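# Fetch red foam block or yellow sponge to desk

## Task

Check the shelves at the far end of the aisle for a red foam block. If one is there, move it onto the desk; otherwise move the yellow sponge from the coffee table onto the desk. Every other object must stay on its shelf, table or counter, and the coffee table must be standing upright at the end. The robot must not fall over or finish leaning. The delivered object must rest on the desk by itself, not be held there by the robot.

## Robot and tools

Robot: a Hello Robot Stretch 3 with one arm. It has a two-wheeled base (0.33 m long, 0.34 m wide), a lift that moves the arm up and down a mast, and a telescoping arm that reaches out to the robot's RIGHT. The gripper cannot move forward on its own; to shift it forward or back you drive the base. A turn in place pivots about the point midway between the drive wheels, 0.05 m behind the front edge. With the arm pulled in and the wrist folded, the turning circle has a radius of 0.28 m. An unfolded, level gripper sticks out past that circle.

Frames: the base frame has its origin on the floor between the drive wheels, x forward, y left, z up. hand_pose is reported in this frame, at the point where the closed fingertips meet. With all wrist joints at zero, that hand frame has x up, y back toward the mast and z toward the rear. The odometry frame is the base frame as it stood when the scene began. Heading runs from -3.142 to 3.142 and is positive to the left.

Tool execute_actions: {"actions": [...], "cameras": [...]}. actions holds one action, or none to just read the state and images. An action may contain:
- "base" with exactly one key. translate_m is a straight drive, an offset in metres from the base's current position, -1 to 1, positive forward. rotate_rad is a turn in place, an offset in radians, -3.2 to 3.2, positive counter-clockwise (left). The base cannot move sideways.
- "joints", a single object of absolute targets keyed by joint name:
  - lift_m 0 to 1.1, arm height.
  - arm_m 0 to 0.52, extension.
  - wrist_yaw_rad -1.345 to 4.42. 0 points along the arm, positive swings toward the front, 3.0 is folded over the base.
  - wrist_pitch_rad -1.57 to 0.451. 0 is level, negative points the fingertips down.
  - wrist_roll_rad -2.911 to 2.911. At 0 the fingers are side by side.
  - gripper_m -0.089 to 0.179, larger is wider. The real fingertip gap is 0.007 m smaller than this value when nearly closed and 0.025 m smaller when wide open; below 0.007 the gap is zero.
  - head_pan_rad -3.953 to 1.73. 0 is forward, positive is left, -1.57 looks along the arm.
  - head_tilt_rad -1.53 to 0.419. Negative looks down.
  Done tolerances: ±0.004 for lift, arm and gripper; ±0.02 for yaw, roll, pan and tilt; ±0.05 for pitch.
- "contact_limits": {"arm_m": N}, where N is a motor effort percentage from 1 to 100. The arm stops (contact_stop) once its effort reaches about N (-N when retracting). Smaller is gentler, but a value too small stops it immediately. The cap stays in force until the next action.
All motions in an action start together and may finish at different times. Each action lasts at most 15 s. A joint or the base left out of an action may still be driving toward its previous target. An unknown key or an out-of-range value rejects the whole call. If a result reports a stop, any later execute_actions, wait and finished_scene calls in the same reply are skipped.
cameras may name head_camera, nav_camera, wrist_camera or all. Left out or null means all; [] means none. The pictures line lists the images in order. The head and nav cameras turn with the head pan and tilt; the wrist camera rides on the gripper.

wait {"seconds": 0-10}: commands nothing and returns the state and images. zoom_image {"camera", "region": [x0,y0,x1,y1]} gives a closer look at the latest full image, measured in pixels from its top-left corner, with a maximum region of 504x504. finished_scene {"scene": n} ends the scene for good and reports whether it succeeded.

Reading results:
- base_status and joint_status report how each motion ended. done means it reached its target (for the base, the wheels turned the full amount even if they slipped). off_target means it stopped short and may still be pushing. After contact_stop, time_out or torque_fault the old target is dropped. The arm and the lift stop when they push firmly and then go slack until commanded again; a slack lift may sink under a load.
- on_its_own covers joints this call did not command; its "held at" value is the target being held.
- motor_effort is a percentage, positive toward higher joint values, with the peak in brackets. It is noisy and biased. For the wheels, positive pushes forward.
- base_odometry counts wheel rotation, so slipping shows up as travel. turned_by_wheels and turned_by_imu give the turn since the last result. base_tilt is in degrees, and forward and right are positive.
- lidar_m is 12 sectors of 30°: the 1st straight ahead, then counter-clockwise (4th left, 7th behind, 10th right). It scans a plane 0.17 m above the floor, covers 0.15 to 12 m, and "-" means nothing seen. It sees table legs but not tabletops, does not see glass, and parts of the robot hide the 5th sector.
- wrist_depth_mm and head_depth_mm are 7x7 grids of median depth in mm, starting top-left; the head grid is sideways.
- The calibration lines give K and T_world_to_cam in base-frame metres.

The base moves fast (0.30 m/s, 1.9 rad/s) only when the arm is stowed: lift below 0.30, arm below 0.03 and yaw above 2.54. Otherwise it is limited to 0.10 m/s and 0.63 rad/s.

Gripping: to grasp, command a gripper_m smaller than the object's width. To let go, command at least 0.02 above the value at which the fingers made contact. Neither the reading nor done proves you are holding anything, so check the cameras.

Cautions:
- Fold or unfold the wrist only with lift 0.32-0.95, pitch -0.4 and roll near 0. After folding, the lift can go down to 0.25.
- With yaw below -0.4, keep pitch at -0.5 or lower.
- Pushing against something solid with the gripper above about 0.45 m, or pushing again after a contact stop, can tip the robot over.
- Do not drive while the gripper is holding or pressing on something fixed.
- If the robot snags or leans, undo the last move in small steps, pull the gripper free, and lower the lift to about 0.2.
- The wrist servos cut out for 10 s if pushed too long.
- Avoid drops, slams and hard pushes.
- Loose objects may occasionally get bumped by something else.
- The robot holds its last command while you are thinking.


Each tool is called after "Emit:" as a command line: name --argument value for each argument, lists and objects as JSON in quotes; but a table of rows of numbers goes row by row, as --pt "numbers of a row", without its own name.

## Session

Emit:
execute_actions --actions '[{"joints":{"head_tilt_rad":-0.4}}]' --cameras '["nav_camera"]'

Emit:
execute_actions --actions '[{"joints":{"head_pan_rad":1.6}}]' --cameras '["nav_camera"]'

Emit:
execute_actions --actions '[{"joints":{"head_pan_rad":-3.1}}]' --cameras '["nav_camera"]'

Emit:
execute_actions --actions '[{"joints":{"head_pan_rad":-1.6}}]' --cameras '["nav_camera"]'

Scene clock: 0.80 s.
base_odometry: x=+0.000 y=+0.000 heading=+0.000 (m, m, rad; odometry frame)
turned_by_wheels: +0.000 (rad since the last result)
turned_by_imu: +0.000 (rad since the last result)
base_tilt: forward=+0.8 right=+0.7 (deg)
lidar_m: 1.50 1.65 1.26 1.24 1.60 2.27 2.24 1.51 1.35 1.65 1.35 1.52
head_depth_mm: 1225 1307 1417 1545 1694 1654 1352 / 1236 1334 1445 1569 1729 1656 1354 / 1251 1342 1453 1603 1764 1656 1359 / 1280 1377 1495 1641 1802 1663 1363 / 1300 1406 1529 1676 1850 1675 1376 / 1324 1427 1547 1701 1882 1685 1371 / 1332 1446 1579 1736 1914 1691 1383
base_status: not commanded
joint_positions: lift_m=+0.303 arm_m=+0.002 wrist_yaw_rad=+2.807 wrist_pitch_rad=-0.439 wrist_roll_rad=-0.018 gripper_m=+0.037 head_pan_rad=+0.016 head_tilt_rad=-0.395
joint_status: all done
motor_effort: left_wheel=+0(0) right_wheel=-1(1) lift_m=+23(23) arm_m=+0(0) wrist_yaw_rad=+1(0) wrist_pitch_rad=+4(4) wrist_roll_rad=+0(0) gripper_m=+0(0) head_pan_rad=+0(1) head_tilt_rad=-2(19) (%)
hand_pose: x=+0.0515 y=+0.0628 z=+0.3113 quat_wxyz=(+0.267, +0.700, +0.040, +0.661) (m; base frame)
wrist_depth_mm: - - - - - - - / - - - - - - - / - 965 967 - 983 985 964 / 698 767 749 756 748 754 770 / 594 - 627 606 642 622 617 / 517 - - 522 - 529 516 / 457 - - 443 446 449 452
pictures: nav_camera (sideways: a quarter turn counterclockwise sets it upright)
camera_calibration (this result's frames):
nav_camera: T_world_to_cam=[[0.348686, -0.0236079, 0.936942, -1.17798], [-0.013681, -0.999704, -0.0200978, 0.0785909], [0.93714, -0.0058105, -0.348905, 0.412248], [0, 0, 0, 1]] pos_world=[0.025484, 0.0531536, 1.24911]
Images, in order (width x height): nav_camera 672x504.

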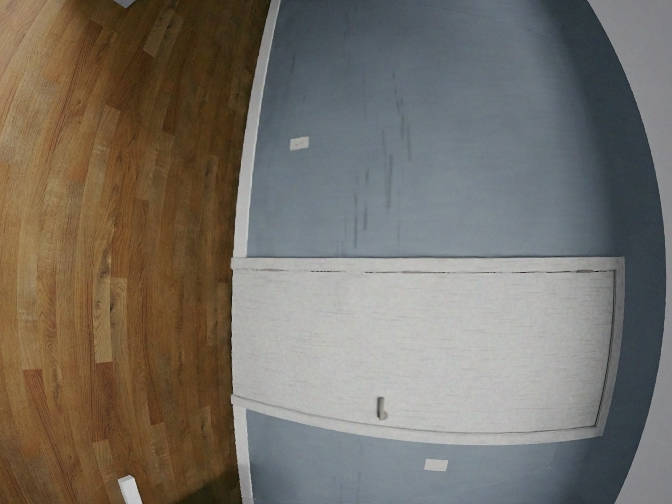

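Scene clock: 2.10 s.
base_odometry: x=+0.000 y=+0.000 heading=+0.000 (m, m, rad; odometry frame)
turned_by_wheels: +0.000 (rad since the last result)
turned_by_imu: +0.000 (rad since the last result)
base_tilt: forward=+0.7 right=+0.7 (deg)
lidar_m: 1.50 1.64 1.25 1.24 1.60 2.27 2.24 1.52 1.35 1.65 1.36 1.52
head_depth_mm: 1006 1081 1172 1271 1396 1525 1352 / 1020 1097 1190 1301 1417 1545 1351 / 1055 1140 1235 1350 1498 1581 1361 / 2673 2875 3117 3013 2147 1670 1363 / 2658 2845 3058 2707 2153 1676 1370 / 1881 1991 2194 2050 1925 1688 1375 / 1481 1509 1477 1481 1588 1685 1425
base_status: not commanded
joint_positions: lift_m=+0.303 arm_m=+0.002 wrist_yaw_rad=+2.807 wrist_pitch_rad=-0.439 wrist_roll_rad=-0.018 gripper_m=+0.037 head_pan_rad=+1.593 head_tilt_rad=-0.395
joint_status: all done
motor_effort: left_wheel=+0(0) right_wheel=-1(1) lift_m=+24(24) arm_m=+0(0) wrist_yaw_rad=+0(1) wrist_pitch_rad=+4(4) wrist_roll_rad=+0(0) gripper_m=-1(0) head_pan_rad=+2(31) head_tilt_rad=-2(1) (%)
hand_pose: x=+0.0515 y=+0.0628 z=+0.3113 quat_wxyz=(+0.267, +0.700, +0.040, +0.661) (m; base frame)
wrist_depth_mm: - - - - - - - / - - - - - - - / - - 998 - 970 971 999 / 711 760 749 788 758 766 763 / 615 - 623 636 639 621 603 / 519 - - 522 - 519 523 / 459 - - 448 444 449 448
pictures: nav_camera (sideways: a quarter turn counterclockwise sets it upright)
camera_calibration (this result's frames):
nav_camera: T_world_to_cam=[[0.0214076, 0.349052, 0.936859, -1.17587], [0.999771, -0.00739277, -0.0200908, 0.0723997], [-0.0000867582, 0.937074, -0.34913, 0.418258], [0, 0, 0, 1]] pos_world=[-0.0471742, 0.0190364, 1.2491]
Images, in order (width x height): nav_camera 672x504.

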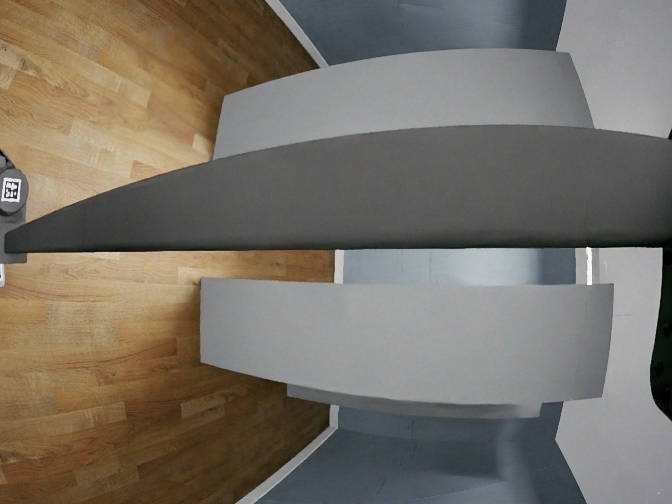

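Scene clock: 4.63 s.
base_odometry: x=+0.000 y=+0.000 heading=+0.000 (m, m, rad; odometry frame)
turned_by_wheels: +0.000 (rad since the last result)
turned_by_imu: +0.000 (rad since the last result)
base_tilt: forward=+0.7 right=+0.8 (deg)
lidar_m: 1.50 1.65 1.26 1.24 1.60 2.26 2.23 1.51 1.35 1.66 1.36 1.52
head_depth_mm: 1830 1990 2141 2313 2108 1646 1348 / 1865 2013 2201 2366 2115 1651 1352 / 1899 2058 2225 2437 2125 1660 1359 / 1923 2081 2251 2487 2146 1665 1363 / 1959 2115 2310 2530 2157 1672 1367 / 1984 2156 2357 2583 2176 1687 1373 / 2031 2203 2406 2515 2176 1699 1383
base_status: not commanded
joint_positions: lift_m=+0.303 arm_m=+0.002 wrist_yaw_rad=+2.807 wrist_pitch_rad=-0.439 wrist_roll_rad=-0.018 gripper_m=+0.037 head_pan_rad=-3.093 head_tilt_rad=-0.395
joint_status: all done
motor_effort: left_wheel=+0(0) right_wheel=+0(1) lift_m=+23(24) arm_m=+0(1) wrist_yaw_rad=+1(0) wrist_pitch_rad=+4(4) wrist_roll_rad=+0(0) gripper_m=+0(1) head_pan_rad=-2(29) head_tilt_rad=-2(2) (%)
hand_pose: x=+0.0515 y=+0.0628 z=+0.3113 quat_wxyz=(+0.267, +0.700, +0.040, +0.661) (m; base frame)
wrist_depth_mm: - - - - - - - / - - - - - - - / - 992 996 985 999 960 978 / 719 751 748 748 756 764 761 / 608 - 617 620 640 618 609 / 515 - - 525 - 512 528 / 455 - - 454 451 444 439
pictures: nav_camera (sideways: a quarter turn counterclockwise sets it upright)
camera_calibration (this result's frames):
nav_camera: T_world_to_cam=[[-0.349691, 0.0120159, 0.936788, -1.17351], [-0.0194573, 0.999609, -0.0200848, 0.0786092], [-0.936663, -0.0252508, -0.349321, 0.424219], [0, 0, 0, 1]] pos_world=[-0.011488, -0.0537658, 1.2491]
Images, in order (width x height): nav_camera 672x504.

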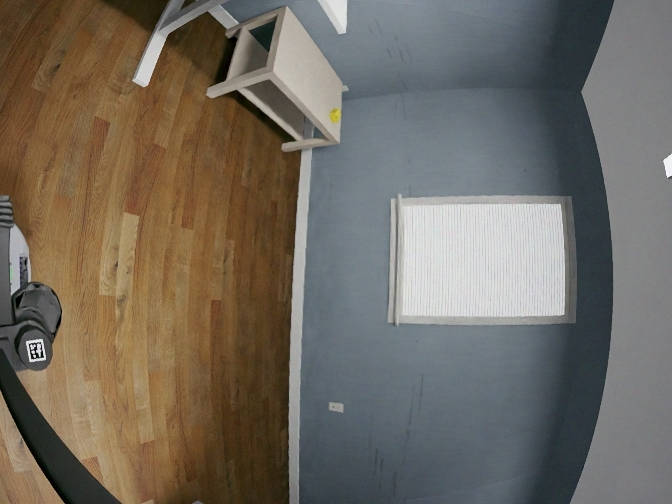

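Scene clock: 5.90 s.
base_odometry: x=+0.000 y=+0.000 heading=+0.000 (m, m, rad; odometry frame)
turned_by_wheels: +0.000 (rad since the last result)
turned_by_imu: +0.000 (rad since the last result)
base_tilt: forward=+0.8 right=+0.7 (deg)
lidar_m: 1.50 1.64 1.26 1.24 1.59 2.27 2.24 1.52 1.35 1.65 1.36 1.52
head_depth_mm: 1362 1465 1314 1728 1880 1639 1343 / 1378 1484 1334 1760 1899 1651 1353 / 1386 1498 1355 1765 1931 1655 1358 / 1402 1507 1373 1789 1940 1653 1367 / 1415 1525 1402 1808 1967 1676 1370 / 1416 1537 1420 1828 1976 1687 1379 / 1435 1547 1439 1370 1540 1631 1382
base_status: not commanded
joint_positions: lift_m=+0.303 arm_m=+0.002 wrist_yaw_rad=+2.807 wrist_pitch_rad=-0.439 wrist_roll_rad=-0.018 gripper_m=+0.037 head_pan_rad=-1.607 head_tilt_rad=-0.395
joint_status: all done
motor_effort: left_wheel=+1(0) right_wheel=-1(1) lift_m=+24(24) arm_m=+0(0) wrist_yaw_rad=+1(0) wrist_pitch_rad=+4(4) wrist_roll_rad=+0(0) gripper_m=+0(0) head_pan_rad=+3(31) head_tilt_rad=-1(2) (%)
hand_pose: x=+0.0515 y=+0.0628 z=+0.3113 quat_wxyz=(+0.267, +0.700, +0.040, +0.661) (m; base frame)
wrist_depth_mm: - - - - - - - / - - - - - - - / - 956 991 996 991 996 988 / 698 742 747 746 771 760 768 / 595 - 619 607 633 612 620 / 513 - - 518 - 524 522 / 456 - - 448 459 447 449
pictures: nav_camera (sideways: a quarter turn counterclockwise sets it upright)
camera_calibration (this result's frames):
nav_camera: T_world_to_cam=[[-0.0417533, -0.347397, 0.936788, -1.17539], [-0.997634, 0.0657439, -0.0200848, 0.0845761], [-0.0546106, -0.93541, -0.349321, 0.418838], [0, 0, 0, 1]] pos_world=[0.0581726, -0.022103, 1.2491]
Images, in order (width x height): nav_camera 672x504.

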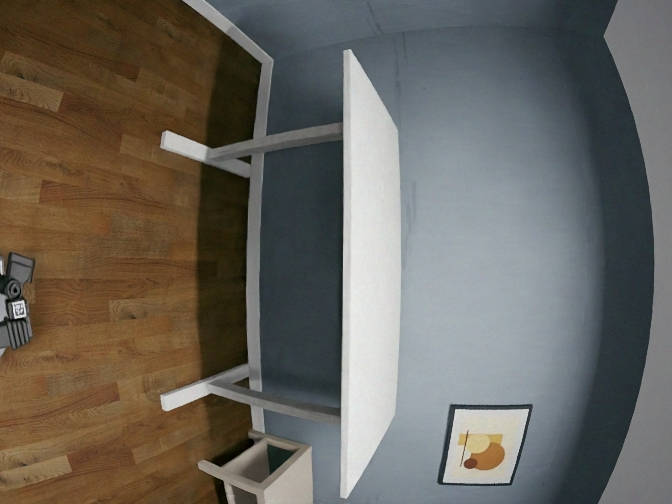

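Emit:
execute_actions --actions '[{"base":{"rotate_rad":1.57},"joints":{"head_pan_rad":0,"head_tilt_rad":-0.5,"lift_m":0.28,"wrist_yaw_rad":3.0}}]' --cameras '[]'

Emit:
execute_actions --actions '[{"base":{"translate_m":0.7}}]' --cameras '["nav_camera"]'

Scene clock: 14.57 s.
base_odometry: x=+0.000 y=+0.000 heading=+1.570 (m, m, rad; odometry frame)
turned_by_wheels: +1.570 (rad since the last result)
turned_by_imu: +1.581 (rad since the last result)
base_tilt: forward=+0.7 right=+0.7 (deg)
lidar_m: 1.24 1.41 2.27 2.23 1.51 1.35 1.65 1.36 1.53 1.50 1.64 1.26
head_depth_mm: 1005 1099 1210 1347 1523 1507 1269 / 1014 1110 1224 1363 1545 1516 1268 / 1037 1134 1255 1403 1595 1513 1275 / 2642 2906 3155 2484 1890 1531 1280 / 2657 2914 3124 2512 1899 1537 1283 / 2251 2085 2190 2107 1868 1539 1297 / 1800 1547 2151 1610 1702 1555 1298
base_status: done
joint_positions: lift_m=+0.280 arm_m=+0.002 wrist_yaw_rad=+2.998 wrist_pitch_rad=-0.439 wrist_roll_rad=-0.018 gripper_m=+0.037 head_pan_rad=-0.007 head_tilt_rad=-0.494
joint_status: all done
motor_effort: left_wheel=-1(6) right_wheel=+1(12) lift_m=+17(24) arm_m=+0(1) wrist_yaw_rad=+2(3) wrist_pitch_rad=+4(4) wrist_roll_rad=+0(0) gripper_m=+0(1) head_pan_rad=+3(32) head_tilt_rad=-2(9) (%)
hand_pose: x=+0.0105 y=+0.0727 z=+0.2882 quat_wxyz=(+0.203, +0.693, +0.106, +0.684) (m; base frame)
wrist_depth_mm: - - - - - - - / - - - - - - - / 915 940 937 932 955 924 955 / 701 691 721 713 724 727 722 / 583 574 - 583 598 585 579 / 489 502 - - - 493 498 / - - - - 429 419 425
pictures: none
No camera images: the call's "cameras" was empty. Leave "cameras" out to get every camera's image.

Scene clock: 18.63 s.
base_odometry: x=+0.001 y=+0.700 heading=+1.570 (m, m, rad; odometry frame)
turned_by_wheels: +0.000 (rad since the last result)
turned_by_imu: -0.002 (rad since the last result)
base_tilt: forward=+0.7 right=+0.7 (deg)
lidar_m: 0.55 0.81 0.87 2.16 2.33 1.98 2.03 2.04 1.62 1.59 0.70 0.55
head_depth_mm: 417 455 502 560 632 724 850 / 421 459 508 566 639 736 864 / 1995 2166 2382 2252 1766 1437 1216 / 2041 2246 2478 2506 1896 1524 1278 / 2065 2255 2485 2487 1913 1528 1285 / 2041 2182 2354 2084 1815 1540 1286 / 1986 1369 1498 1581 1470 1425 1282
base_status: done
joint_positions: lift_m=+0.280 arm_m=+0.002 wrist_yaw_rad=+2.998 wrist_pitch_rad=-0.439 wrist_roll_rad=-0.018 gripper_m=+0.037 head_pan_rad=-0.007 head_tilt_rad=-0.495
joint_status: not commanded
motor_effort: left_wheel=+0(6) right_wheel=+0(8) lift_m=+18(17) arm_m=-1(0) wrist_yaw_rad=+1(3) wrist_pitch_rad=+4(4) wrist_roll_rad=+0(0) gripper_m=-1(0) head_pan_rad=+4(3) head_tilt_rad=-1(2) (%)
hand_pose: x=+0.0104 y=+0.0727 z=+0.2882 quat_wxyz=(+0.203, +0.693, +0.106, +0.684) (m; base frame)
wrist_depth_mm: - - - - - - 644 / - - - - - - 682 / 926 941 931 942 953 865 722 / 714 708 707 706 717 720 720 / 574 580 - 579 608 586 582 / 489 497 - - - 494 495 / - - - - 424 419 431
pictures: nav_camera (sideways: a quarter turn counterclockwise sets it upright)
camera_calibration (this result's frames):
nav_camera: T_world_to_cam=[[0.43999, -0.0321325, 0.897428, -1.12697], [-0.0381632, -0.999126, -0.0170632, 0.074787], [0.897191, -0.0267411, -0.440832, 0.532118], [0, 0, 0, 1]] pos_world=[0.0212975, 0.0527388, 1.24722]
Images, in order (width x height): nav_camera 672x504.

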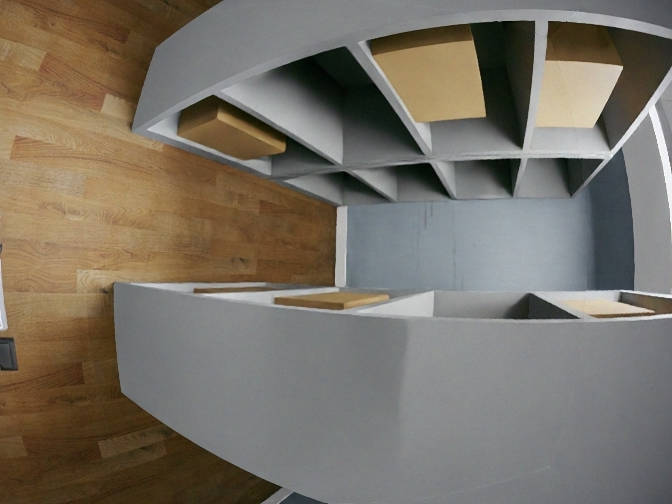

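Emit:
execute_actions --actions '[{"base":{"rotate_rad":1.0}}]' --cameras '[]'

Emit:
execute_actions --actions '[{"base":{"translate_m":0.33}}]' --cameras '[]'

Emit:
execute_actions --actions '[{"base":{"rotate_rad":-1.0}}]' --cameras '["nav_camera"]'

Scene clock: 23.37 s.
base_odometry: x=+0.001 y=+0.700 heading=+2.570 (m, m, rad; odometry frame)
turned_by_wheels: +1.000 (rad since the last result)
turned_by_imu: +1.008 (rad since the last result)
base_tilt: forward=+0.8 right=+0.7 (deg)
lidar_m: 0.82 2.16 2.28 1.98 2.38 2.03 1.64 1.60 1.69 0.56 0.55 0.80
head_depth_mm: 641 702 792 1318 1134 1315 1260 / 720 776 839 918 1013 1169 1252 / 832 906 996 1101 1243 1399 1275 / 1982 2155 2357 2388 1848 1527 1282 / 1954 2136 2324 2455 1896 1536 1289 / 1885 2038 2225 2371 1915 1543 1287 / 1799 1941 2089 2264 1936 1554 1297
base_status: done
joint_positions: lift_m=+0.280 arm_m=+0.002 wrist_yaw_rad=+2.998 wrist_pitch_rad=-0.439 wrist_roll_rad=-0.018 gripper_m=+0.037 head_pan_rad=-0.007 head_tilt_rad=-0.495
joint_status: not commanded
motor_effort: left_wheel=-1(7) right_wheel=+1(10) lift_m=+17(18) arm_m=-1(1) wrist_yaw_rad=+2(2) wrist_pitch_rad=+4(4) wrist_roll_rad=+0(0) gripper_m=-1(0) head_pan_rad=+2(2) head_tilt_rad=-1(1) (%)
hand_pose: x=+0.0104 y=+0.0727 z=+0.2882 quat_wxyz=(+0.203, +0.693, +0.106, +0.684) (m; base frame)
wrist_depth_mm: - - - - - - - / - - - - - - - / 938 932 933 899 920 926 921 / 696 723 706 710 729 700 719 / 585 578 - 575 595 580 580 / 493 508 - - - 494 499 / - - - - 426 422 422
pictures: none
No camera images: the call's "cameras" was empty. Leave "cameras" out to get every camera's image.

Scene clock: 26.13 s.
base_odometry: x=-0.277 y=+0.879 heading=+2.570 (m, m, rad; odometry frame)
turned_by_wheels: +0.000 (rad since the last result)
turned_by_imu: -0.001 (rad since the last result)
base_tilt: forward=+0.7 right=+0.6 (deg)
lidar_m: 0.60 1.87 1.97 2.05 2.53 2.28 1.94 1.89 0.54 0.51 1.01 0.50
head_depth_mm: 452 482 516 556 603 659 749 / 513 551 597 651 718 796 897 / 592 645 708 786 882 1008 1168 / 1709 1861 2074 2285 1836 1485 1280 / 1694 1835 2003 2214 1913 1539 1290 / 1622 1753 1909 2089 1922 1544 1289 / 1550 1676 1813 1984 1937 1551 1299
base_status: done
joint_positions: lift_m=+0.280 arm_m=+0.002 wrist_yaw_rad=+2.998 wrist_pitch_rad=-0.439 wrist_roll_rad=-0.018 gripper_m=+0.037 head_pan_rad=-0.007 head_tilt_rad=-0.495
joint_status: not commanded
motor_effort: left_wheel=-1(6) right_wheel=+1(10) lift_m=+18(18) arm_m=-1(1) wrist_yaw_rad=+1(1) wrist_pitch_rad=+4(4) wrist_roll_rad=+0(0) gripper_m=+0(1) head_pan_rad=+3(3) head_tilt_rad=-2(2) (%)
hand_pose: x=+0.0104 y=+0.0727 z=+0.2882 quat_wxyz=(+0.203, +0.693, +0.106, +0.684) (m; base frame)
wrist_depth_mm: - - - - - - - / - - - - - - - / 917 894 915 929 926 922 912 / 704 716 730 724 726 717 719 / 568 579 - 585 606 591 578 / 487 508 - - - 490 504 / - - - - 424 424 422
pictures: none
No camera images: the call's "cameras" was empty. Leave "cameras" out to get every camera's image.

Scene clock: 27.97 s.
base_odometry: x=-0.277 y=+0.879 heading=+1.570 (m, m, rad; odometry frame)
turned_by_wheels: -1.000 (rad since the last result)
turned_by_imu: -1.008 (rad since the last result)
base_tilt: forward=+0.6 right=+0.6 (deg)
lidar_m: 0.88 0.50 0.64 1.87 2.00 2.05 2.08 2.28 1.92 1.89 0.51 0.51
head_depth_mm: 1863 2041 2210 2163 1500 1390 1237 / 1886 2065 2265 2402 1883 1511 1271 / 1900 2085 2294 2443 1881 1517 1272 / 1912 2094 2272 2433 1893 1529 1281 / 1864 1657 1360 1453 1621 1430 1270 / 1081 1157 967 1425 1133 996 1083 / 1065 718 723 1322 1140 914 727
base_status: done
joint_positions: lift_m=+0.280 arm_m=+0.002 wrist_yaw_rad=+2.998 wrist_pitch_rad=-0.439 wrist_roll_rad=-0.018 gripper_m=+0.037 head_pan_rad=-0.007 head_tilt_rad=-0.495
joint_status: not commanded
motor_effort: left_wheel=+1(8) right_wheel=-2(8) lift_m=+17(18) arm_m=+0(1) wrist_yaw_rad=+2(2) wrist_pitch_rad=+4(4) wrist_roll_rad=+0(0) gripper_m=+0(0) head_pan_rad=+3(3) head_tilt_rad=-2(0) (%)
hand_pose: x=+0.0104 y=+0.0727 z=+0.2882 quat_wxyz=(+0.203, +0.693, +0.106, +0.684) (m; base frame)
wrist_depth_mm: - - - - - - 490 / - - - - - 745 483 / 932 942 905 899 912 727 472 / 708 719 717 726 703 672 482 / 583 581 - 582 608 586 484 / 490 499 - - - 486 493 / - - - - 423 422 420
pictures: nav_camera (sideways: a quarter turn counterclockwise sets it upright)
camera_calibration (this result's frames):
nav_camera: T_world_to_cam=[[0.440131, -0.0321217, 0.897359, -1.12688], [-0.0381391, -0.999127, -0.0170583, 0.0747805], [0.897123, -0.0267166, -0.440972, 0.532301], [0, 0, 0, 1]] pos_world=[0.0212875, 0.0527392, 1.24722]
Images, in order (width x height): nav_camera 672x504.

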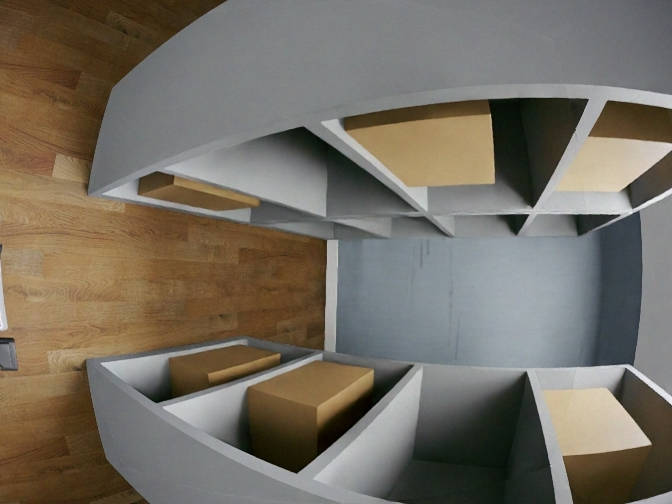

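Roughly centred, slightly left. Small correction and go.

Emit:
execute_actions --actions '[{"base":{"rotate_rad":-0.06}}]' --cameras '[]'

Emit:
execute_actions --actions '[{"base":{"translate_m":0.6}}]' --cameras '["nav_camera"]'

Scene clock: 31.87 s.
base_odometry: x=-0.277 y=+0.879 heading=+1.510 (m, m, rad; odometry frame)
turned_by_wheels: -0.060 (rad since the last result)
turned_by_imu: -0.060 (rad since the last result)
base_tilt: forward=+0.7 right=+0.7 (deg)
lidar_m: 1.04 0.50 0.59 1.87 1.97 2.05 2.08 2.27 1.94 1.89 0.54 0.51
head_depth_mm: 1852 1157 1248 1218 1257 1239 1195 / 1895 2071 2286 2416 1808 1512 1269 / 1906 2077 2307 2435 1875 1522 1276 / 1911 2079 2322 2454 1885 1531 1280 / 1892 2048 2193 2253 1788 1530 1280 / 1129 1199 1311 1396 1217 1162 1139 / 1057 846 838 1387 1137 912 820
base_status: done
joint_positions: lift_m=+0.280 arm_m=+0.002 wrist_yaw_rad=+2.998 wrist_pitch_rad=-0.439 wrist_roll_rad=-0.018 gripper_m=+0.037 head_pan_rad=-0.007 head_tilt_rad=-0.495
joint_status: not commanded
motor_effort: left_wheel=+1(8) right_wheel=-2(10) lift_m=+18(18) arm_m=+0(1) wrist_yaw_rad=+2(2) wrist_pitch_rad=+4(4) wrist_roll_rad=+0(0) gripper_m=+0(1) head_pan_rad=+2(3) head_tilt_rad=-2(1) (%)
hand_pose: x=+0.0104 y=+0.0727 z=+0.2882 quat_wxyz=(+0.203, +0.693, +0.106, +0.684) (m; base frame)
wrist_depth_mm: - - - - - 664 445 / - - - - - 659 449 / 932 940 924 898 921 671 455 / 714 709 717 718 718 660 455 / 573 572 - 589 602 583 503 / 498 508 - - - 494 484 / - - - - 425 425 427
pictures: none
No camera images: the call's "cameras" was empty. Leave "cameras" out to get every camera's image.

Scene clock: 35.43 s.
base_odometry: x=-0.240 y=+1.477 heading=+1.510 (m, m, rad; odometry frame)
turned_by_wheels: +0.000 (rad since the last result)
turned_by_imu: -0.001 (rad since the last result)
base_tilt: forward=+0.7 right=+0.8 (deg)
lidar_m: 1.63 0.39 0.29 0.29 0.46 2.62 2.67 2.59 0.38 0.56 0.40 0.54
head_depth_mm: 1379 1507 1663 1865 1856 1506 1241 / 1382 1515 1663 1871 1874 1511 1271 / 1389 1518 1675 1867 1883 1513 1273 / 1384 1518 1682 1887 1893 1522 1276 / 1386 1509 1668 1831 1837 1492 1280 / 1354 1446 1626 1502 1094 1012 1140 / 1365 1439 721 758 837 907 782
base_status: done
joint_positions: lift_m=+0.280 arm_m=+0.002 wrist_yaw_rad=+2.998 wrist_pitch_rad=-0.439 wrist_roll_rad=-0.018 gripper_m=+0.037 head_pan_rad=-0.007 head_tilt_rad=-0.495
joint_status: not commanded
motor_effort: left_wheel=+1(10) right_wheel=-3(6) lift_m=+18(18) arm_m=-1(0) wrist_yaw_rad=+3(1) wrist_pitch_rad=+4(4) wrist_roll_rad=+0(0) gripper_m=+0(1) head_pan_rad=+3(2) head_tilt_rad=-2(2) (%)
hand_pose: x=+0.0104 y=+0.0727 z=+0.2882 quat_wxyz=(+0.202, +0.693, +0.106, +0.684) (m; base frame)
wrist_depth_mm: - - 684 410 354 355 355 / - 302 755 335 335 344 342 / 930 348 720 366 369 371 374 / 704 671 584 424 405 422 421 / 584 553 - 449 452 458 472 / 486 506 - - - 480 484 / - - - - 427 425 425
pictures: nav_camera (sideways: a quarter turn counterclockwise sets it upright)
camera_calibration (this result's frames):
nav_camera: T_world_to_cam=[[0.440197, -0.0321181, 0.897327, -1.12684], [-0.0381314, -0.999127, -0.017056, 0.0747775], [0.897091, -0.0267083, -0.441037, 0.532386], [0, 0, 0, 1]] pos_world=[0.021283, 0.0527394, 1.24722]
Images, in order (width x height): nav_camera 672x504.

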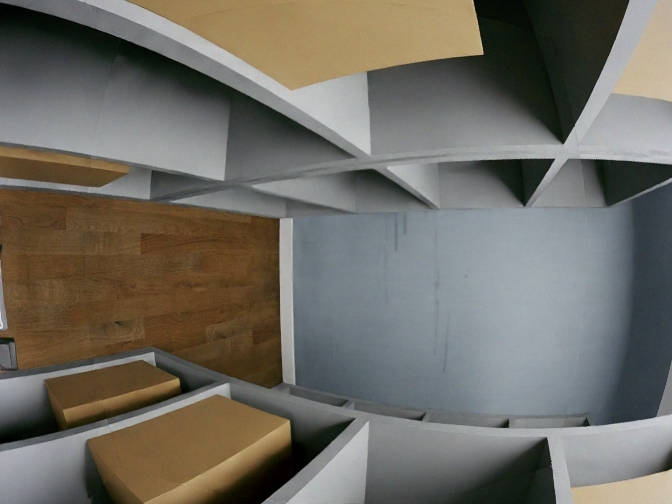

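Emit:
execute_actions --actions '[{"base":{"translate_m":0.75},"joints":{"head_pan_rad":-1.2}}]' --cameras '["nav_camera"]'

Emit:
execute_actions --actions '[{"joints":{"head_pan_rad":1.0}}]' --cameras '["nav_camera"]'

Scene clock: 43.27 s.
base_odometry: x=-0.195 y=+2.226 heading=+1.510 (m, m, rad; odometry frame)
turned_by_wheels: +0.000 (rad since the last result)
turned_by_imu: -0.002 (rad since the last result)
base_tilt: forward=+0.8 right=+0.8 (deg)
lidar_m: 0.89 0.90 0.71 0.24 0.25 0.40 3.34 0.54 0.42 0.38 1.20 0.94
head_depth_mm: 1044 1127 898 1326 1096 1382 1203 / 1085 1166 978 1387 1143 1425 1267 / 1128 1214 993 1439 1191 1427 1274 / 1178 1267 1006 1470 1238 1440 1280 / 1229 1321 1104 1481 1674 1483 1288 / 1232 1297 1326 1425 1552 1524 1287 / 1092 1141 1147 1281 1394 1460 1293
base_status: done
joint_positions: lift_m=+0.280 arm_m=+0.002 wrist_yaw_rad=+2.998 wrist_pitch_rad=-0.439 wrist_roll_rad=-0.018 gripper_m=+0.037 head_pan_rad=-1.193 head_tilt_rad=-0.495
joint_status: all done
motor_effort: left_wheel=+1(9) right_wheel=-2(6) lift_m=+18(18) arm_m=-1(1) wrist_yaw_rad=+2(2) wrist_pitch_rad=+4(4) wrist_roll_rad=+0(0) gripper_m=-1(1) head_pan_rad=-3(28) head_tilt_rad=-1(2) (%)
hand_pose: x=+0.0104 y=+0.0727 z=+0.2882 quat_wxyz=(+0.202, +0.693, +0.106, +0.684) (m; base frame)
wrist_depth_mm: 403 - 254 265 670 698 686 / 391 515 277 287 754 765 761 / 387 498 300 436 734 748 768 / 387 525 334 426 579 578 586 / 402 473 - 440 494 474 472 / 423 414 - - - 458 460 / - - - - 424 422 433
pictures: nav_camera (sideways: a quarter turn counterclockwise sets it upright)
camera_calibration (this result's frames):
nav_camera: T_world_to_cam=[[0.13552, -0.420111, 0.897297, -1.12494], [-0.940356, -0.339766, -0.0170539, 0.0802783], [0.312035, -0.841467, -0.441098, 0.536034], [0, 0, 0, 1]] pos_world=[0.0606803, 0.00573138, 1.24722]
Images, in order (width x height): nav_camera 672x504.

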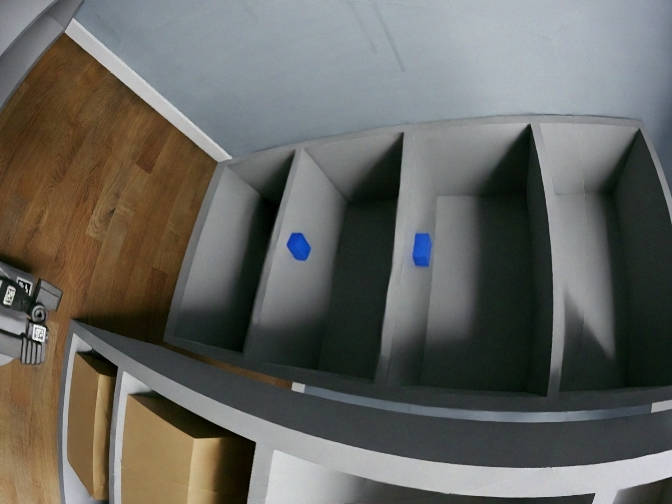

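Scene clock: 44.80 s.
base_odometry: x=-0.195 y=+2.226 heading=+1.510 (m, m, rad; odometry frame)
turned_by_wheels: +0.000 (rad since the last result)
turned_by_imu: +0.000 (rad since the last result)
base_tilt: forward=+0.7 right=+0.8 (deg)
lidar_m: 0.89 0.91 0.71 0.24 0.25 0.40 3.34 0.54 0.42 0.38 1.20 0.94
head_depth_mm: 785 872 841 580 442 888 745 / 737 812 850 583 444 845 748 / 692 759 806 589 447 385 751 / 655 715 769 594 450 370 753 / 620 673 733 598 453 364 724 / 590 637 694 602 455 366 329 / 561 603 654 609 458 368 309
base_status: not commanded
joint_positions: lift_m=+0.280 arm_m=+0.002 wrist_yaw_rad=+2.998 wrist_pitch_rad=-0.439 wrist_roll_rad=-0.018 gripper_m=+0.037 head_pan_rad=+0.993 head_tilt_rad=-0.495
joint_status: all done
motor_effort: left_wheel=+1(2) right_wheel=-3(2) lift_m=+18(17) arm_m=-1(1) wrist_yaw_rad=+1(2) wrist_pitch_rad=+4(4) wrist_roll_rad=+0(0) gripper_m=+0(0) head_pan_rad=+3(32) head_tilt_rad=-1(1) (%)
hand_pose: x=+0.0104 y=+0.0727 z=+0.2882 quat_wxyz=(+0.202, +0.693, +0.106, +0.684) (m; base frame)
wrist_depth_mm: 397 - 257 260 687 679 687 / 390 515 280 289 744 772 754 / 389 508 305 437 748 757 756 / 387 538 340 427 590 575 584 / 403 474 - 440 491 480 473 / 421 416 - - - 454 456 / - - - - 424 422 417
pictures: nav_camera (sideways: a quarter turn counterclockwise sets it upright)
camera_calibration (this result's frames):
nav_camera: T_world_to_cam=[[0.265009, 0.353028, 0.897297, -1.12573], [0.819955, -0.572174, -0.0170539, 0.0695404], [0.507389, 0.740263, -0.441098, 0.534843], [0, 0, 0, 1]] pos_world=[-0.0300644, 0.0412795, 1.24722]
Images, in order (width x height): nav_camera 672x504.

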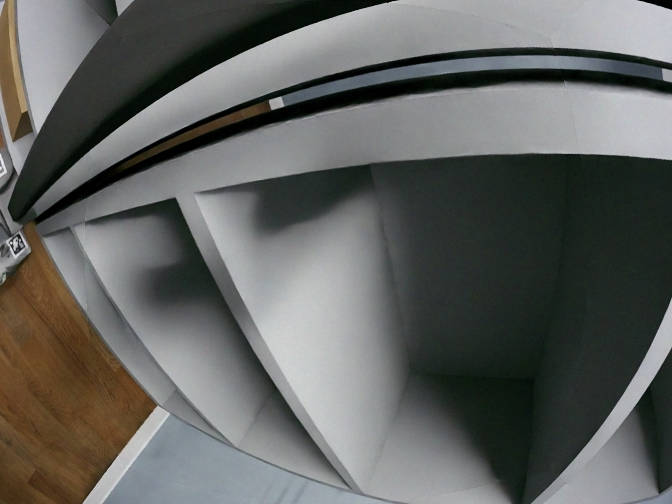

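Emit:
execute_actions --actions '[{"joints":{"head_pan_rad":0.9,"head_tilt_rad":-1.1}}]' --cameras '["nav_camera"]'

Scene clock: 47.70 s.
base_odometry: x=-0.195 y=+2.226 heading=+1.510 (m, m, rad; odometry frame)
turned_by_wheels: +0.000 (rad since the last result)
turned_by_imu: +0.000 (rad since the last result)
base_tilt: forward=+0.7 right=+0.7 (deg)
lidar_m: 0.89 0.90 0.71 0.24 0.25 0.40 3.33 0.54 0.42 0.38 1.20 0.94
head_depth_mm: 415 957 885 1329 1267 1171 1092 / 417 412 882 1270 1270 1177 1094 / 420 387 888 821 1248 1185 - / 423 378 872 812 1202 1214 - / 426 380 370 817 775 1195 - / 429 382 353 820 648 1031 - / 432 385 346 384 543 - 1095
base_status: not commanded
joint_positions: lift_m=+0.280 arm_m=+0.002 wrist_yaw_rad=+2.998 wrist_pitch_rad=-0.439 wrist_roll_rad=-0.018 gripper_m=+0.037 head_pan_rad=+0.907 head_tilt_rad=-1.086
joint_status: all done
motor_effort: left_wheel=+2(2) right_wheel=-3(3) lift_m=+18(17) arm_m=-1(1) wrist_yaw_rad=+2(1) wrist_pitch_rad=+4(4) wrist_roll_rad=+0(0) gripper_m=-1(1) head_pan_rad=-2(10) head_tilt_rad=-5(23) (%)
hand_pose: x=+0.0104 y=+0.0727 z=+0.2882 quat_wxyz=(+0.202, +0.693, +0.106, +0.684) (m; base frame)
wrist_depth_mm: 401 - 254 263 677 710 704 / 396 510 279 288 745 777 761 / 389 510 304 440 751 764 753 / 386 532 337 423 578 587 585 / 401 474 - 446 492 473 479 / 418 421 - - - 459 457 / - - - - 425 422 428
pictures: nav_camera (sideways: a quarter turn counterclockwise sets it upright)
camera_calibration (this result's frames):
nav_camera: T_world_to_cam=[[0.556154, 0.664096, 0.499669, -0.609287], [0.765462, -0.643474, 0.00323068, 0.0434591], [0.323669, 0.380681, -0.86621, 1.0889], [0, 0, 0, 1]] pos_world=[-0.0468511, 0.0180686, 1.24751]
Images, in order (width x height): nav_camera 672x504.

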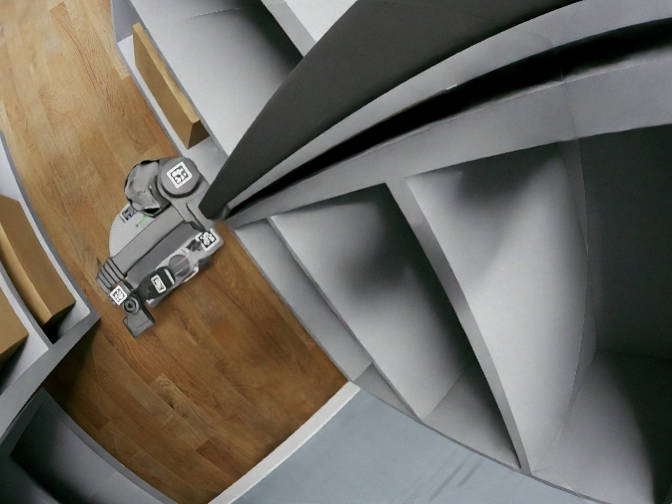

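Emit:
execute_actions --actions '[{"base":{"translate_m":-0.7},"joints":{"head_pan_rad":-3.14,"head_tilt_rad":-0.4}}]' --cameras '[]'

Emit:
execute_actions --actions '[{"base":{"translate_m":-0.8}}]' --cameras '["nav_camera"]'

Scene clock: 54.57 s.
base_odometry: x=-0.237 y=+1.527 heading=+1.510 (m, m, rad; odometry frame)
turned_by_wheels: +0.000 (rad since the last result)
turned_by_imu: +0.002 (rad since the last result)
base_tilt: forward=+0.7 right=+0.6 (deg)
lidar_m: 1.58 0.39 0.29 0.28 0.34 2.66 2.72 2.58 0.40 0.39 0.38 0.54
head_depth_mm: 2651 2858 3027 2769 2061 1622 1333 / 2661 2826 3129 2877 2085 1633 1342 / 2690 2816 3086 2842 2086 1637 1350 / 2689 2864 3145 2941 2112 1639 1354 / 2708 2850 3161 2961 2129 1647 1354 / 2731 2874 3205 2979 2141 1665 1367 / 2726 2917 3183 2956 2149 1672 1364
base_status: done
joint_positions: lift_m=+0.280 arm_m=+0.002 wrist_yaw_rad=+2.998 wrist_pitch_rad=-0.439 wrist_roll_rad=-0.018 gripper_m=+0.037 head_pan_rad=-3.133 head_tilt_rad=-0.407
joint_status: all done
motor_effort: left_wheel=+1(6) right_wheel=-2(11) lift_m=+17(17) arm_m=-1(0) wrist_yaw_rad=+2(1) wrist_pitch_rad=+4(4) wrist_roll_rad=+0(0) gripper_m=-1(0) head_pan_rad=-1(31) head_tilt_rad=+2(25) (%)
hand_pose: x=+0.0104 y=+0.0727 z=+0.2882 quat_wxyz=(+0.202, +0.693, +0.106, +0.684) (m; base frame)
wrist_depth_mm: 282 - 687 349 350 359 360 / 308 351 748 327 330 332 334 / 853 345 714 359 370 372 375 / 714 378 557 399 407 408 432 / 587 436 - 449 450 458 465 / 490 471 - - - 481 486 / - - - - 426 429 423
pictures: none
No camera images: the call's "cameras" was empty. Leave "cameras" out to get every camera's image.

Scene clock: 58.93 s.
base_odometry: x=-0.286 y=+0.729 heading=+1.510 (m, m, rad; odometry frame)
turned_by_wheels: +0.000 (rad since the last result)
turned_by_imu: +0.002 (rad since the last result)
base_tilt: forward=+0.7 right=+0.7 (deg)
lidar_m: 1.06 0.63 0.81 1.88 1.98 1.91 1.93 2.14 1.93 1.88 0.74 0.63
head_depth_mm: 1958 2132 2314 2462 2064 1629 1338 / 1962 2121 2291 2450 2077 1629 1345 / 1990 2127 2326 2539 2101 1637 1346 / 2013 2143 2350 2547 2111 1653 1346 / 2011 2129 2369 2558 2118 1657 1355 / 2022 2185 2383 2572 2135 1660 1369 / 2035 2200 2405 2578 2142 1675 1373
base_status: done
joint_positions: lift_m=+0.280 arm_m=+0.002 wrist_yaw_rad=+2.998 wrist_pitch_rad=-0.439 wrist_roll_rad=-0.018 gripper_m=+0.037 head_pan_rad=-3.133 head_tilt_rad=-0.407
joint_status: not commanded
motor_effort: left_wheel=+1(5) right_wheel=-2(11) lift_m=+17(18) arm_m=-1(1) wrist_yaw_rad=+2(2) wrist_pitch_rad=+4(4) wrist_roll_rad=+0(0) gripper_m=+0(0) head_pan_rad=-3(2) head_tilt_rad=+2(2) (%)
hand_pose: x=+0.0104 y=+0.0727 z=+0.2882 quat_wxyz=(+0.202, +0.693, +0.106, +0.684) (m; base frame)
wrist_depth_mm: - - - - - - 611 / - - - - - - 623 / 926 954 904 913 948 884 619 / 707 710 722 727 704 717 628 / 588 585 - 575 594 598 562 / 485 506 - - - 491 491 / - - - - 427 422 419
pictures: nav_camera (sideways: a quarter turn counterclockwise sets it upright)
camera_calibration (this result's frames):
nav_camera: T_world_to_cam=[[-0.360487, 0.0259871, 0.932402, -1.16772], [0.0210526, 0.999584, -0.0197201, 0.077887], [-0.932527, 0.0125206, -0.360884, 0.439241], [0, 0, 0, 1]] pos_world=[-0.0129838, -0.0530084, 1.24884]
Images, in order (width x height): nav_camera 672x504.

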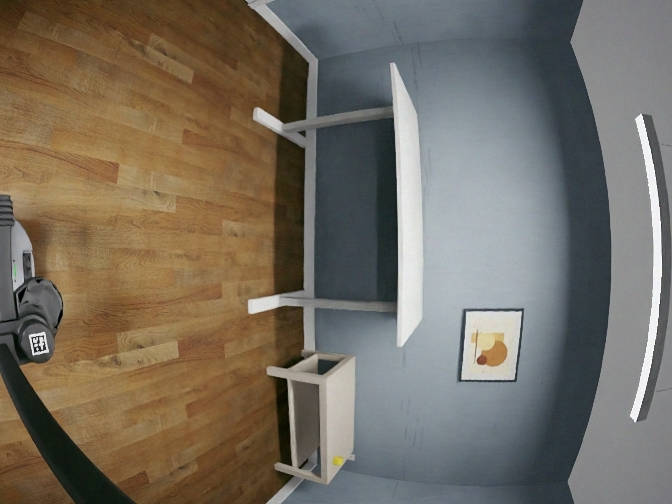

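Emit:
execute_actions --actions '[{"base":{"rotate_rad":-0.8}}]' --cameras '[]'

Emit:
execute_actions --actions '[{"base":{"translate_m":-1.0}}]' --cameras '[]'

Emit:
execute_actions --actions '[{"base":{"translate_m":-0.89}}]' --cameras '[]'

Emit:
execute_actions --actions '[{"base":{"rotate_rad":-1.21},"joints":{"head_pan_rad":-1.57,"head_tilt_rad":-0.75,"lift_m":0.7,"wrist_pitch_rad":-0.4}}]' --cameras '["head_camera","nav_camera"]'

Scene clock: 69.77 s.
base_odometry: x=-0.286 y=+0.729 heading=+0.710 (m, m, rad; odometry frame)
turned_by_wheels: -0.800 (rad since the last result)
turned_by_imu: -0.806 (rad since the last result)
base_tilt: forward=+0.7 right=+0.7 (deg)
lidar_m: 0.63 0.66 0.62 0.65 1.88 1.88 2.22 1.92 2.14 2.12 1.88 1.88
head_depth_mm: 1803 1921 2043 2219 2065 1613 1341 / 1943 2111 2273 2454 2089 1625 1339 / 2152 2307 2513 2629 2087 1633 1351 / 2359 2572 2785 2621 2121 1649 1351 / 2495 2663 2797 2546 2122 1655 1354 / 2334 2471 2585 2363 2133 1675 1362 / 2161 2283 2433 2234 2106 1671 1374
base_status: done
joint_positions: lift_m=+0.280 arm_m=+0.002 wrist_yaw_rad=+2.998 wrist_pitch_rad=-0.439 wrist_roll_rad=-0.018 gripper_m=+0.037 head_pan_rad=-3.133 head_tilt_rad=-0.407
joint_status: not commanded
motor_effort: left_wheel=+1(8) right_wheel=-2(10) lift_m=+18(18) arm_m=-1(1) wrist_yaw_rad=+1(2) wrist_pitch_rad=+4(4) wrist_roll_rad=+0(0) gripper_m=+0(0) head_pan_rad=-3(2) head_tilt_rad=+2(3) (%)
hand_pose: x=+0.0104 y=+0.0727 z=+0.2882 quat_wxyz=(+0.202, +0.693, +0.106, +0.684) (m; base frame)
wrist_depth_mm: - - - 707 738 - - / - - - 779 809 - - / 924 923 940 821 831 913 938 / 728 720 717 726 712 734 708 / 577 579 - 589 609 592 589 / 485 508 - - - 488 495 / - - - - 424 425 427
pictures: none
No camera images: the call's "cameras" was empty. Leave "cameras" out to get every camera's image.

Scene clock: 74.70 s.
base_odometry: x=-1.044 y=+0.077 heading=+0.710 (m, m, rad; odometry frame)
turned_by_wheels: +0.000 (rad since the last result)
turned_by_imu: +0.003 (rad since the last result)
base_tilt: forward=+0.7 right=+0.7 (deg)
lidar_m: 1.62 1.28 1.28 1.36 1.20 1.19 1.36 1.05 1.25 1.92 2.54 2.55
head_depth_mm: 1142 1212 1283 1397 1516 1570 1337 / 1242 1327 1431 1544 1692 1627 1342 / 1353 1465 1581 1737 1875 1636 1348 / 1492 1633 1775 1966 1880 1641 1352 / 1650 1788 1939 2046 1677 1620 1359 / 1595 1690 1813 1852 1463 1574 1362 / 1486 1567 1663 1765 1408 1520 1365
base_status: done
joint_positions: lift_m=+0.280 arm_m=+0.002 wrist_yaw_rad=+2.998 wrist_pitch_rad=-0.439 wrist_roll_rad=-0.018 gripper_m=+0.037 head_pan_rad=-3.133 head_tilt_rad=-0.407
joint_status: not commanded
motor_effort: left_wheel=+1(5) right_wheel=-2(10) lift_m=+17(17) arm_m=-1(1) wrist_yaw_rad=+1(1) wrist_pitch_rad=+4(4) wrist_roll_rad=+0(0) gripper_m=-2(1) head_pan_rad=-2(1) head_tilt_rad=+1(3) (%)
hand_pose: x=+0.0104 y=+0.0727 z=+0.2882 quat_wxyz=(+0.202, +0.693, +0.106, +0.684) (m; base frame)
wrist_depth_mm: 921 - - - - - 957 / 981 - - - - - - / 921 915 956 896 907 909 943 / 724 718 712 733 724 720 717 / 570 578 - 588 601 589 571 / 486 508 - - - 492 490 / - - - - 421 428 426
pictures: none
No camera images: the call's "cameras" was empty. Leave "cameras" out to get every camera's image.

Scene clock: 79.37 s.
base_odometry: x=-1.719 y=-0.503 heading=+0.710 (m, m, rad; odometry frame)
turned_by_wheels: +0.000 (rad since the last result)
turned_by_imu: +0.003 (rad since the last result)
base_tilt: forward=+0.7 right=+0.7 (deg)
lidar_m: 2.51 2.00 1.12 0.67 0.59 0.59 0.47 0.93 0.97 0.67 1.15 3.16
head_depth_mm: 550 586 624 671 725 790 865 / 597 639 688 743 811 891 986 / 652 704 763 834 919 1025 1156 / 722 783 859 947 1060 1200 1286 / 805 886 979 1098 1253 1420 1325 / 901 982 1059 1142 1233 1332 895 / 878 928 984 1051 1124 1099 896
base_status: done
joint_positions: lift_m=+0.280 arm_m=+0.002 wrist_yaw_rad=+2.998 wrist_pitch_rad=-0.439 wrist_roll_rad=-0.018 gripper_m=+0.037 head_pan_rad=-3.133 head_tilt_rad=-0.407
joint_status: not commanded
motor_effort: left_wheel=+1(6) right_wheel=-2(11) lift_m=+18(18) arm_m=-1(1) wrist_yaw_rad=+2(1) wrist_pitch_rad=+4(4) wrist_roll_rad=+0(0) gripper_m=+0(0) head_pan_rad=-2(2) head_tilt_rad=+3(2) (%)
hand_pose: x=+0.0104 y=+0.0727 z=+0.2882 quat_wxyz=(+0.202, +0.693, +0.106, +0.684) (m; base frame)
wrist_depth_mm: 451 - 675 808 - - - / 484 522 750 913 - - - / 507 570 774 898 925 918 958 / 529 602 702 718 721 744 718 / 542 594 - 602 608 585 591 / 483 504 - - - 487 483 / - - - - 423 426 423
pictures: none
No camera images: the call's "cameras" was empty. Leave "cameras" out to get every camera's image.

Scene clock: 84.03 s.
base_odometry: x=-1.719 y=-0.503 heading=-0.500 (m, m, rad; odometry frame)
turned_by_wheels: -1.210 (rad since the last result)
turned_by_imu: -1.225 (rad since the last result)
base_tilt: forward=+0.8 right=+0.7 (deg)
lidar_m: 0.68 3.11 2.51 2.01 1.53 0.74 0.60 0.59 0.50 0.47 0.97 0.68
head_depth_mm: 793 864 943 1044 1172 1240 - / 915 1015 1130 1286 1408 1294 - / 936 1068 1246 1486 1008 1041 - / 896 1019 1181 1269 961 893 - / 864 975 1118 1180 991 872 1136 / 829 933 1066 1160 998 857 1107 / 801 894 1015 1134 999 865 1032
base_status: done
joint_positions: lift_m=+0.700 arm_m=+0.002 wrist_yaw_rad=+2.998 wrist_pitch_rad=-0.418 wrist_roll_rad=-0.018 gripper_m=+0.037 head_pan_rad=-1.577 head_tilt_rad=-0.741
joint_status: all done
motor_effort: left_wheel=+2(6) right_wheel=-2(10) lift_m=+30(29) arm_m=-1(1) wrist_yaw_rad=+2(2) wrist_pitch_rad=+5(7) wrist_roll_rad=+0(0) gripper_m=+1(0) head_pan_rad=+2(31) head_tilt_rad=-3(17) (%)
hand_pose: x=+0.0108 y=+0.0754 z=+0.7124 quat_wxyz=(+0.195, +0.694, +0.099, +0.686) (m; base frame)
wrist_depth_mm: - - - - - - - / - - - - - - - / - - - - - - - / - - - - - - - / - - - - - - - / - - - - - - - / 893 873 842 882 863 887 866
pictures: head_camera (sideways: a quarter turn clockwise sets it upright), nav_camera (sideways: a quarter turn counterclockwise sets it upright)
camera_calibration (this result's frames):
head_camera: T_world_to_cam=[[0.0169444, 0.691574, -0.722107, 0.962402], [0.999544, 0.00633346, 0.0295201, -0.0376057], [0.0249888, -0.722278, -0.691151, 0.857545], [0, 0, 0, 1]] pos_world=[-0.000147714, -0.0459473, 1.28876]
nav_camera: T_world_to_cam=[[-0.0330393, -0.645383, 0.763144, -0.948995], [-0.999137, 0.0405707, -0.00894603, 0.0700772], [-0.0251877, -0.762781, -0.646166, 0.804892], [0, 0, 0, 1]] pos_world=[0.058936, -0.00135117, 1.24494]
Images, in order (width x height): head_camera 896x504, nav_camera 672x504.

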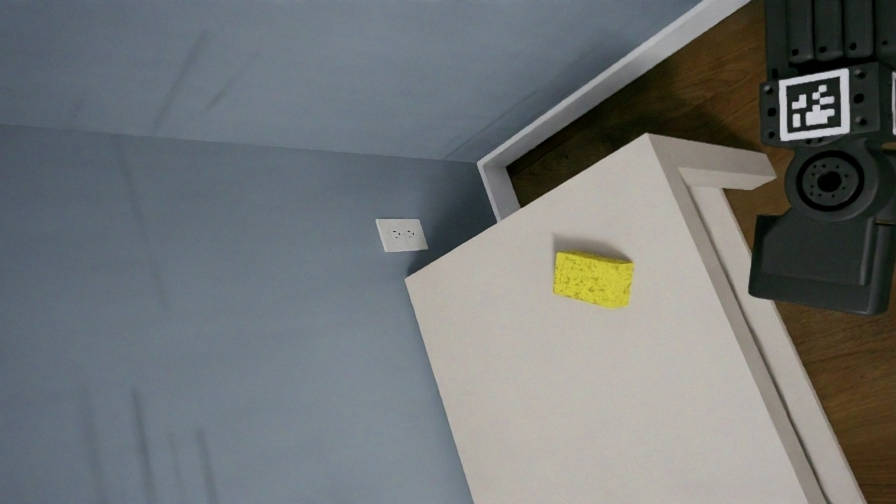

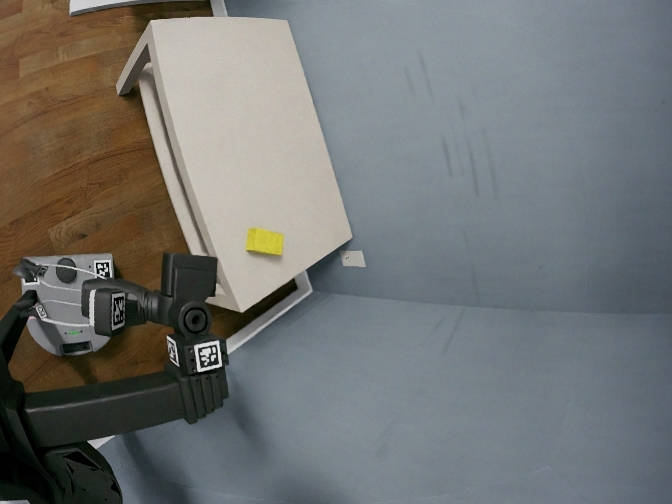

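Emit:
execute_actions --actions '[{"base":{"translate_m":0.09},"joints":{"wrist_yaw_rad":0,"gripper_m":0.12}}]' --cameras '[]'

Emit:
execute_actions --actions '[{"joints":{"wrist_pitch_rad":-0.6,"arm_m":0.15,"lift_m":0.62}}]' --cameras '["wrist_camera","head_camera"]'

Scene clock: 90.70 s.
base_odometry: x=-1.640 y=-0.547 heading=-0.500 (m, m, rad; odometry frame)
turned_by_wheels: +0.000 (rad since the last result)
turned_by_imu: +0.000 (rad since the last result)
base_tilt: forward=+0.6 right=+0.8 (deg)
lidar_m: 0.60 3.06 2.48 2.02 1.75 0.85 0.68 0.67 0.50 0.92 0.93 0.58
head_depth_mm: 908 988 1081 1198 1332 1291 - / 944 1086 1245 1435 1464 1046 - / 902 1032 1198 1365 959 899 - / 864 981 1139 1175 986 876 1126 / 831 937 1081 1184 993 854 1113 / 798 899 1025 1142 994 859 1042 / 770 861 979 1111 1004 863 800
base_status: done
joint_positions: lift_m=+0.700 arm_m=+0.002 wrist_yaw_rad=+0.003 wrist_pitch_rad=-0.418 wrist_roll_rad=-0.018 gripper_m=+0.120 head_pan_rad=-1.577 head_tilt_rad=-0.741
joint_status: all done
motor_effort: left_wheel=+2(5) right_wheel=-3(4) lift_m=+29(30) arm_m=-1(1) wrist_yaw_rad=-2(2) wrist_pitch_rad=+5(5) wrist_roll_rad=+0(0) gripper_m=+0(81) head_pan_rad=+3(3) head_tilt_rad=-3(3) (%)
hand_pose: x=-0.0209 y=-0.3711 z=+0.7124 quat_wxyz=(+0.698, +0.149, -0.685, -0.145) (m; base frame)
wrist_depth_mm: 546 578 638 689 761 635 483 / 580 621 685 751 796 645 499 / 629 686 753 801 881 663 509 / 655 679 684 690 995 679 531 / 556 552 545 564 896 687 530 / 465 469 464 433 464 - 544 / 407 400 398 396 401 704 541
pictures: none
No camera images: the call's "cameras" was empty. Leave "cameras" out to get every camera's image.

Scene clock: 93.03 s.
base_odometry: x=-1.640 y=-0.547 heading=-0.500 (m, m, rad; odometry frame)
turned_by_wheels: +0.000 (rad since the last result)
turned_by_imu: +0.000 (rad since the last result)
base_tilt: forward=+0.8 right=+0.6 (deg)
lidar_m: 0.60 3.06 2.49 2.01 1.74 0.84 0.68 0.67 0.50 0.93 0.93 0.59
head_depth_mm: 909 986 1080 1199 1330 1301 - / 943 1086 1247 1444 1499 - 1128 / 903 1030 1206 1366 1026 - 1141 / 865 982 1138 1174 1010 870 1149 / 832 939 1078 1175 992 854 1113 / 798 898 1025 1139 996 860 1037 / 771 861 978 1112 1005 861 799
base_status: not commanded
joint_positions: lift_m=+0.620 arm_m=+0.150 wrist_yaw_rad=+0.001 wrist_pitch_rad=-0.612 wrist_roll_rad=-0.018 gripper_m=+0.120 head_pan_rad=-1.577 head_tilt_rad=-0.741
joint_status: all done
motor_effort: left_wheel=+2(1) right_wheel=-3(2) lift_m=+17(27) arm_m=+3(4) wrist_yaw_rad=-1(1) wrist_pitch_rad=+3(5) wrist_roll_rad=+0(0) gripper_m=-1(1) head_pan_rad=+3(2) head_tilt_rad=-3(3) (%)
hand_pose: x=-0.0213 y=-0.4906 z=+0.5922 quat_wxyz=(+0.681, +0.215, -0.668, -0.211) (m; base frame)
wrist_depth_mm: 458 489 546 572 660 574 440 / 494 544 572 587 736 589 445 / 480 479 478 473 814 624 472 / 397 402 398 399 413 668 496 / 349 345 345 295 344 675 507 / 303 308 303 267 301 - 524 / 276 270 269 270 271 262 516
pictures: head_camera (sideways: a quarter turn clockwise sets it upright), wrist_camera
camera_calibration (this result's frames):
head_camera: T_world_to_cam=[[0.0169443, 0.691574, -0.722107, 0.962402], [0.999544, 0.00633357, 0.0295201, -0.0376057], [0.0249889, -0.722278, -0.691151, 0.857545], [0, 0, 0, 1]] pos_world=[-0.000147708, -0.0459473, 1.28876]
wrist_camera: T_world_to_cam=[[-0.997362, -0.0718281, 0.010454, -0.058979], [-0.0587036, 0.713508, -0.698184, 0.794281], [0.0426902, -0.696956, -0.715842, 0.245864], [0, 0, 0, 1]] pos_world=[-0.0226923, -0.399606, 0.731171]
Images, in order (width x height): head_camera 896x504, wrist_camera 644x364.

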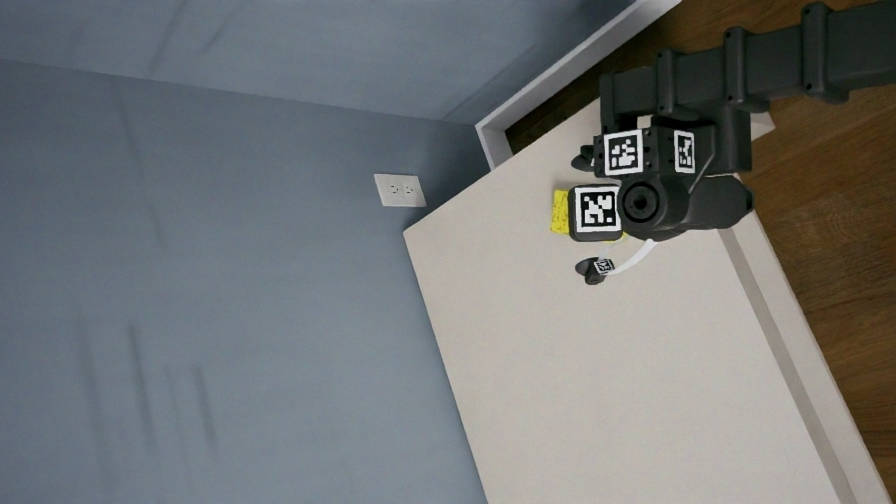

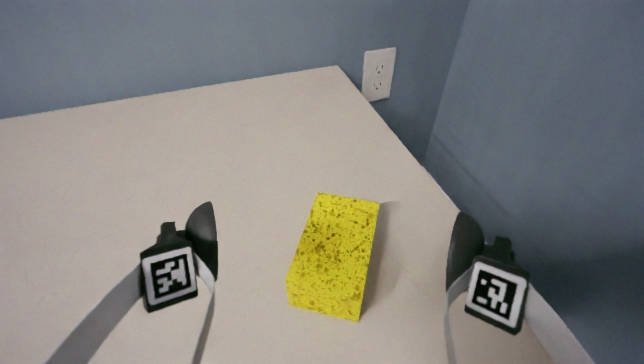

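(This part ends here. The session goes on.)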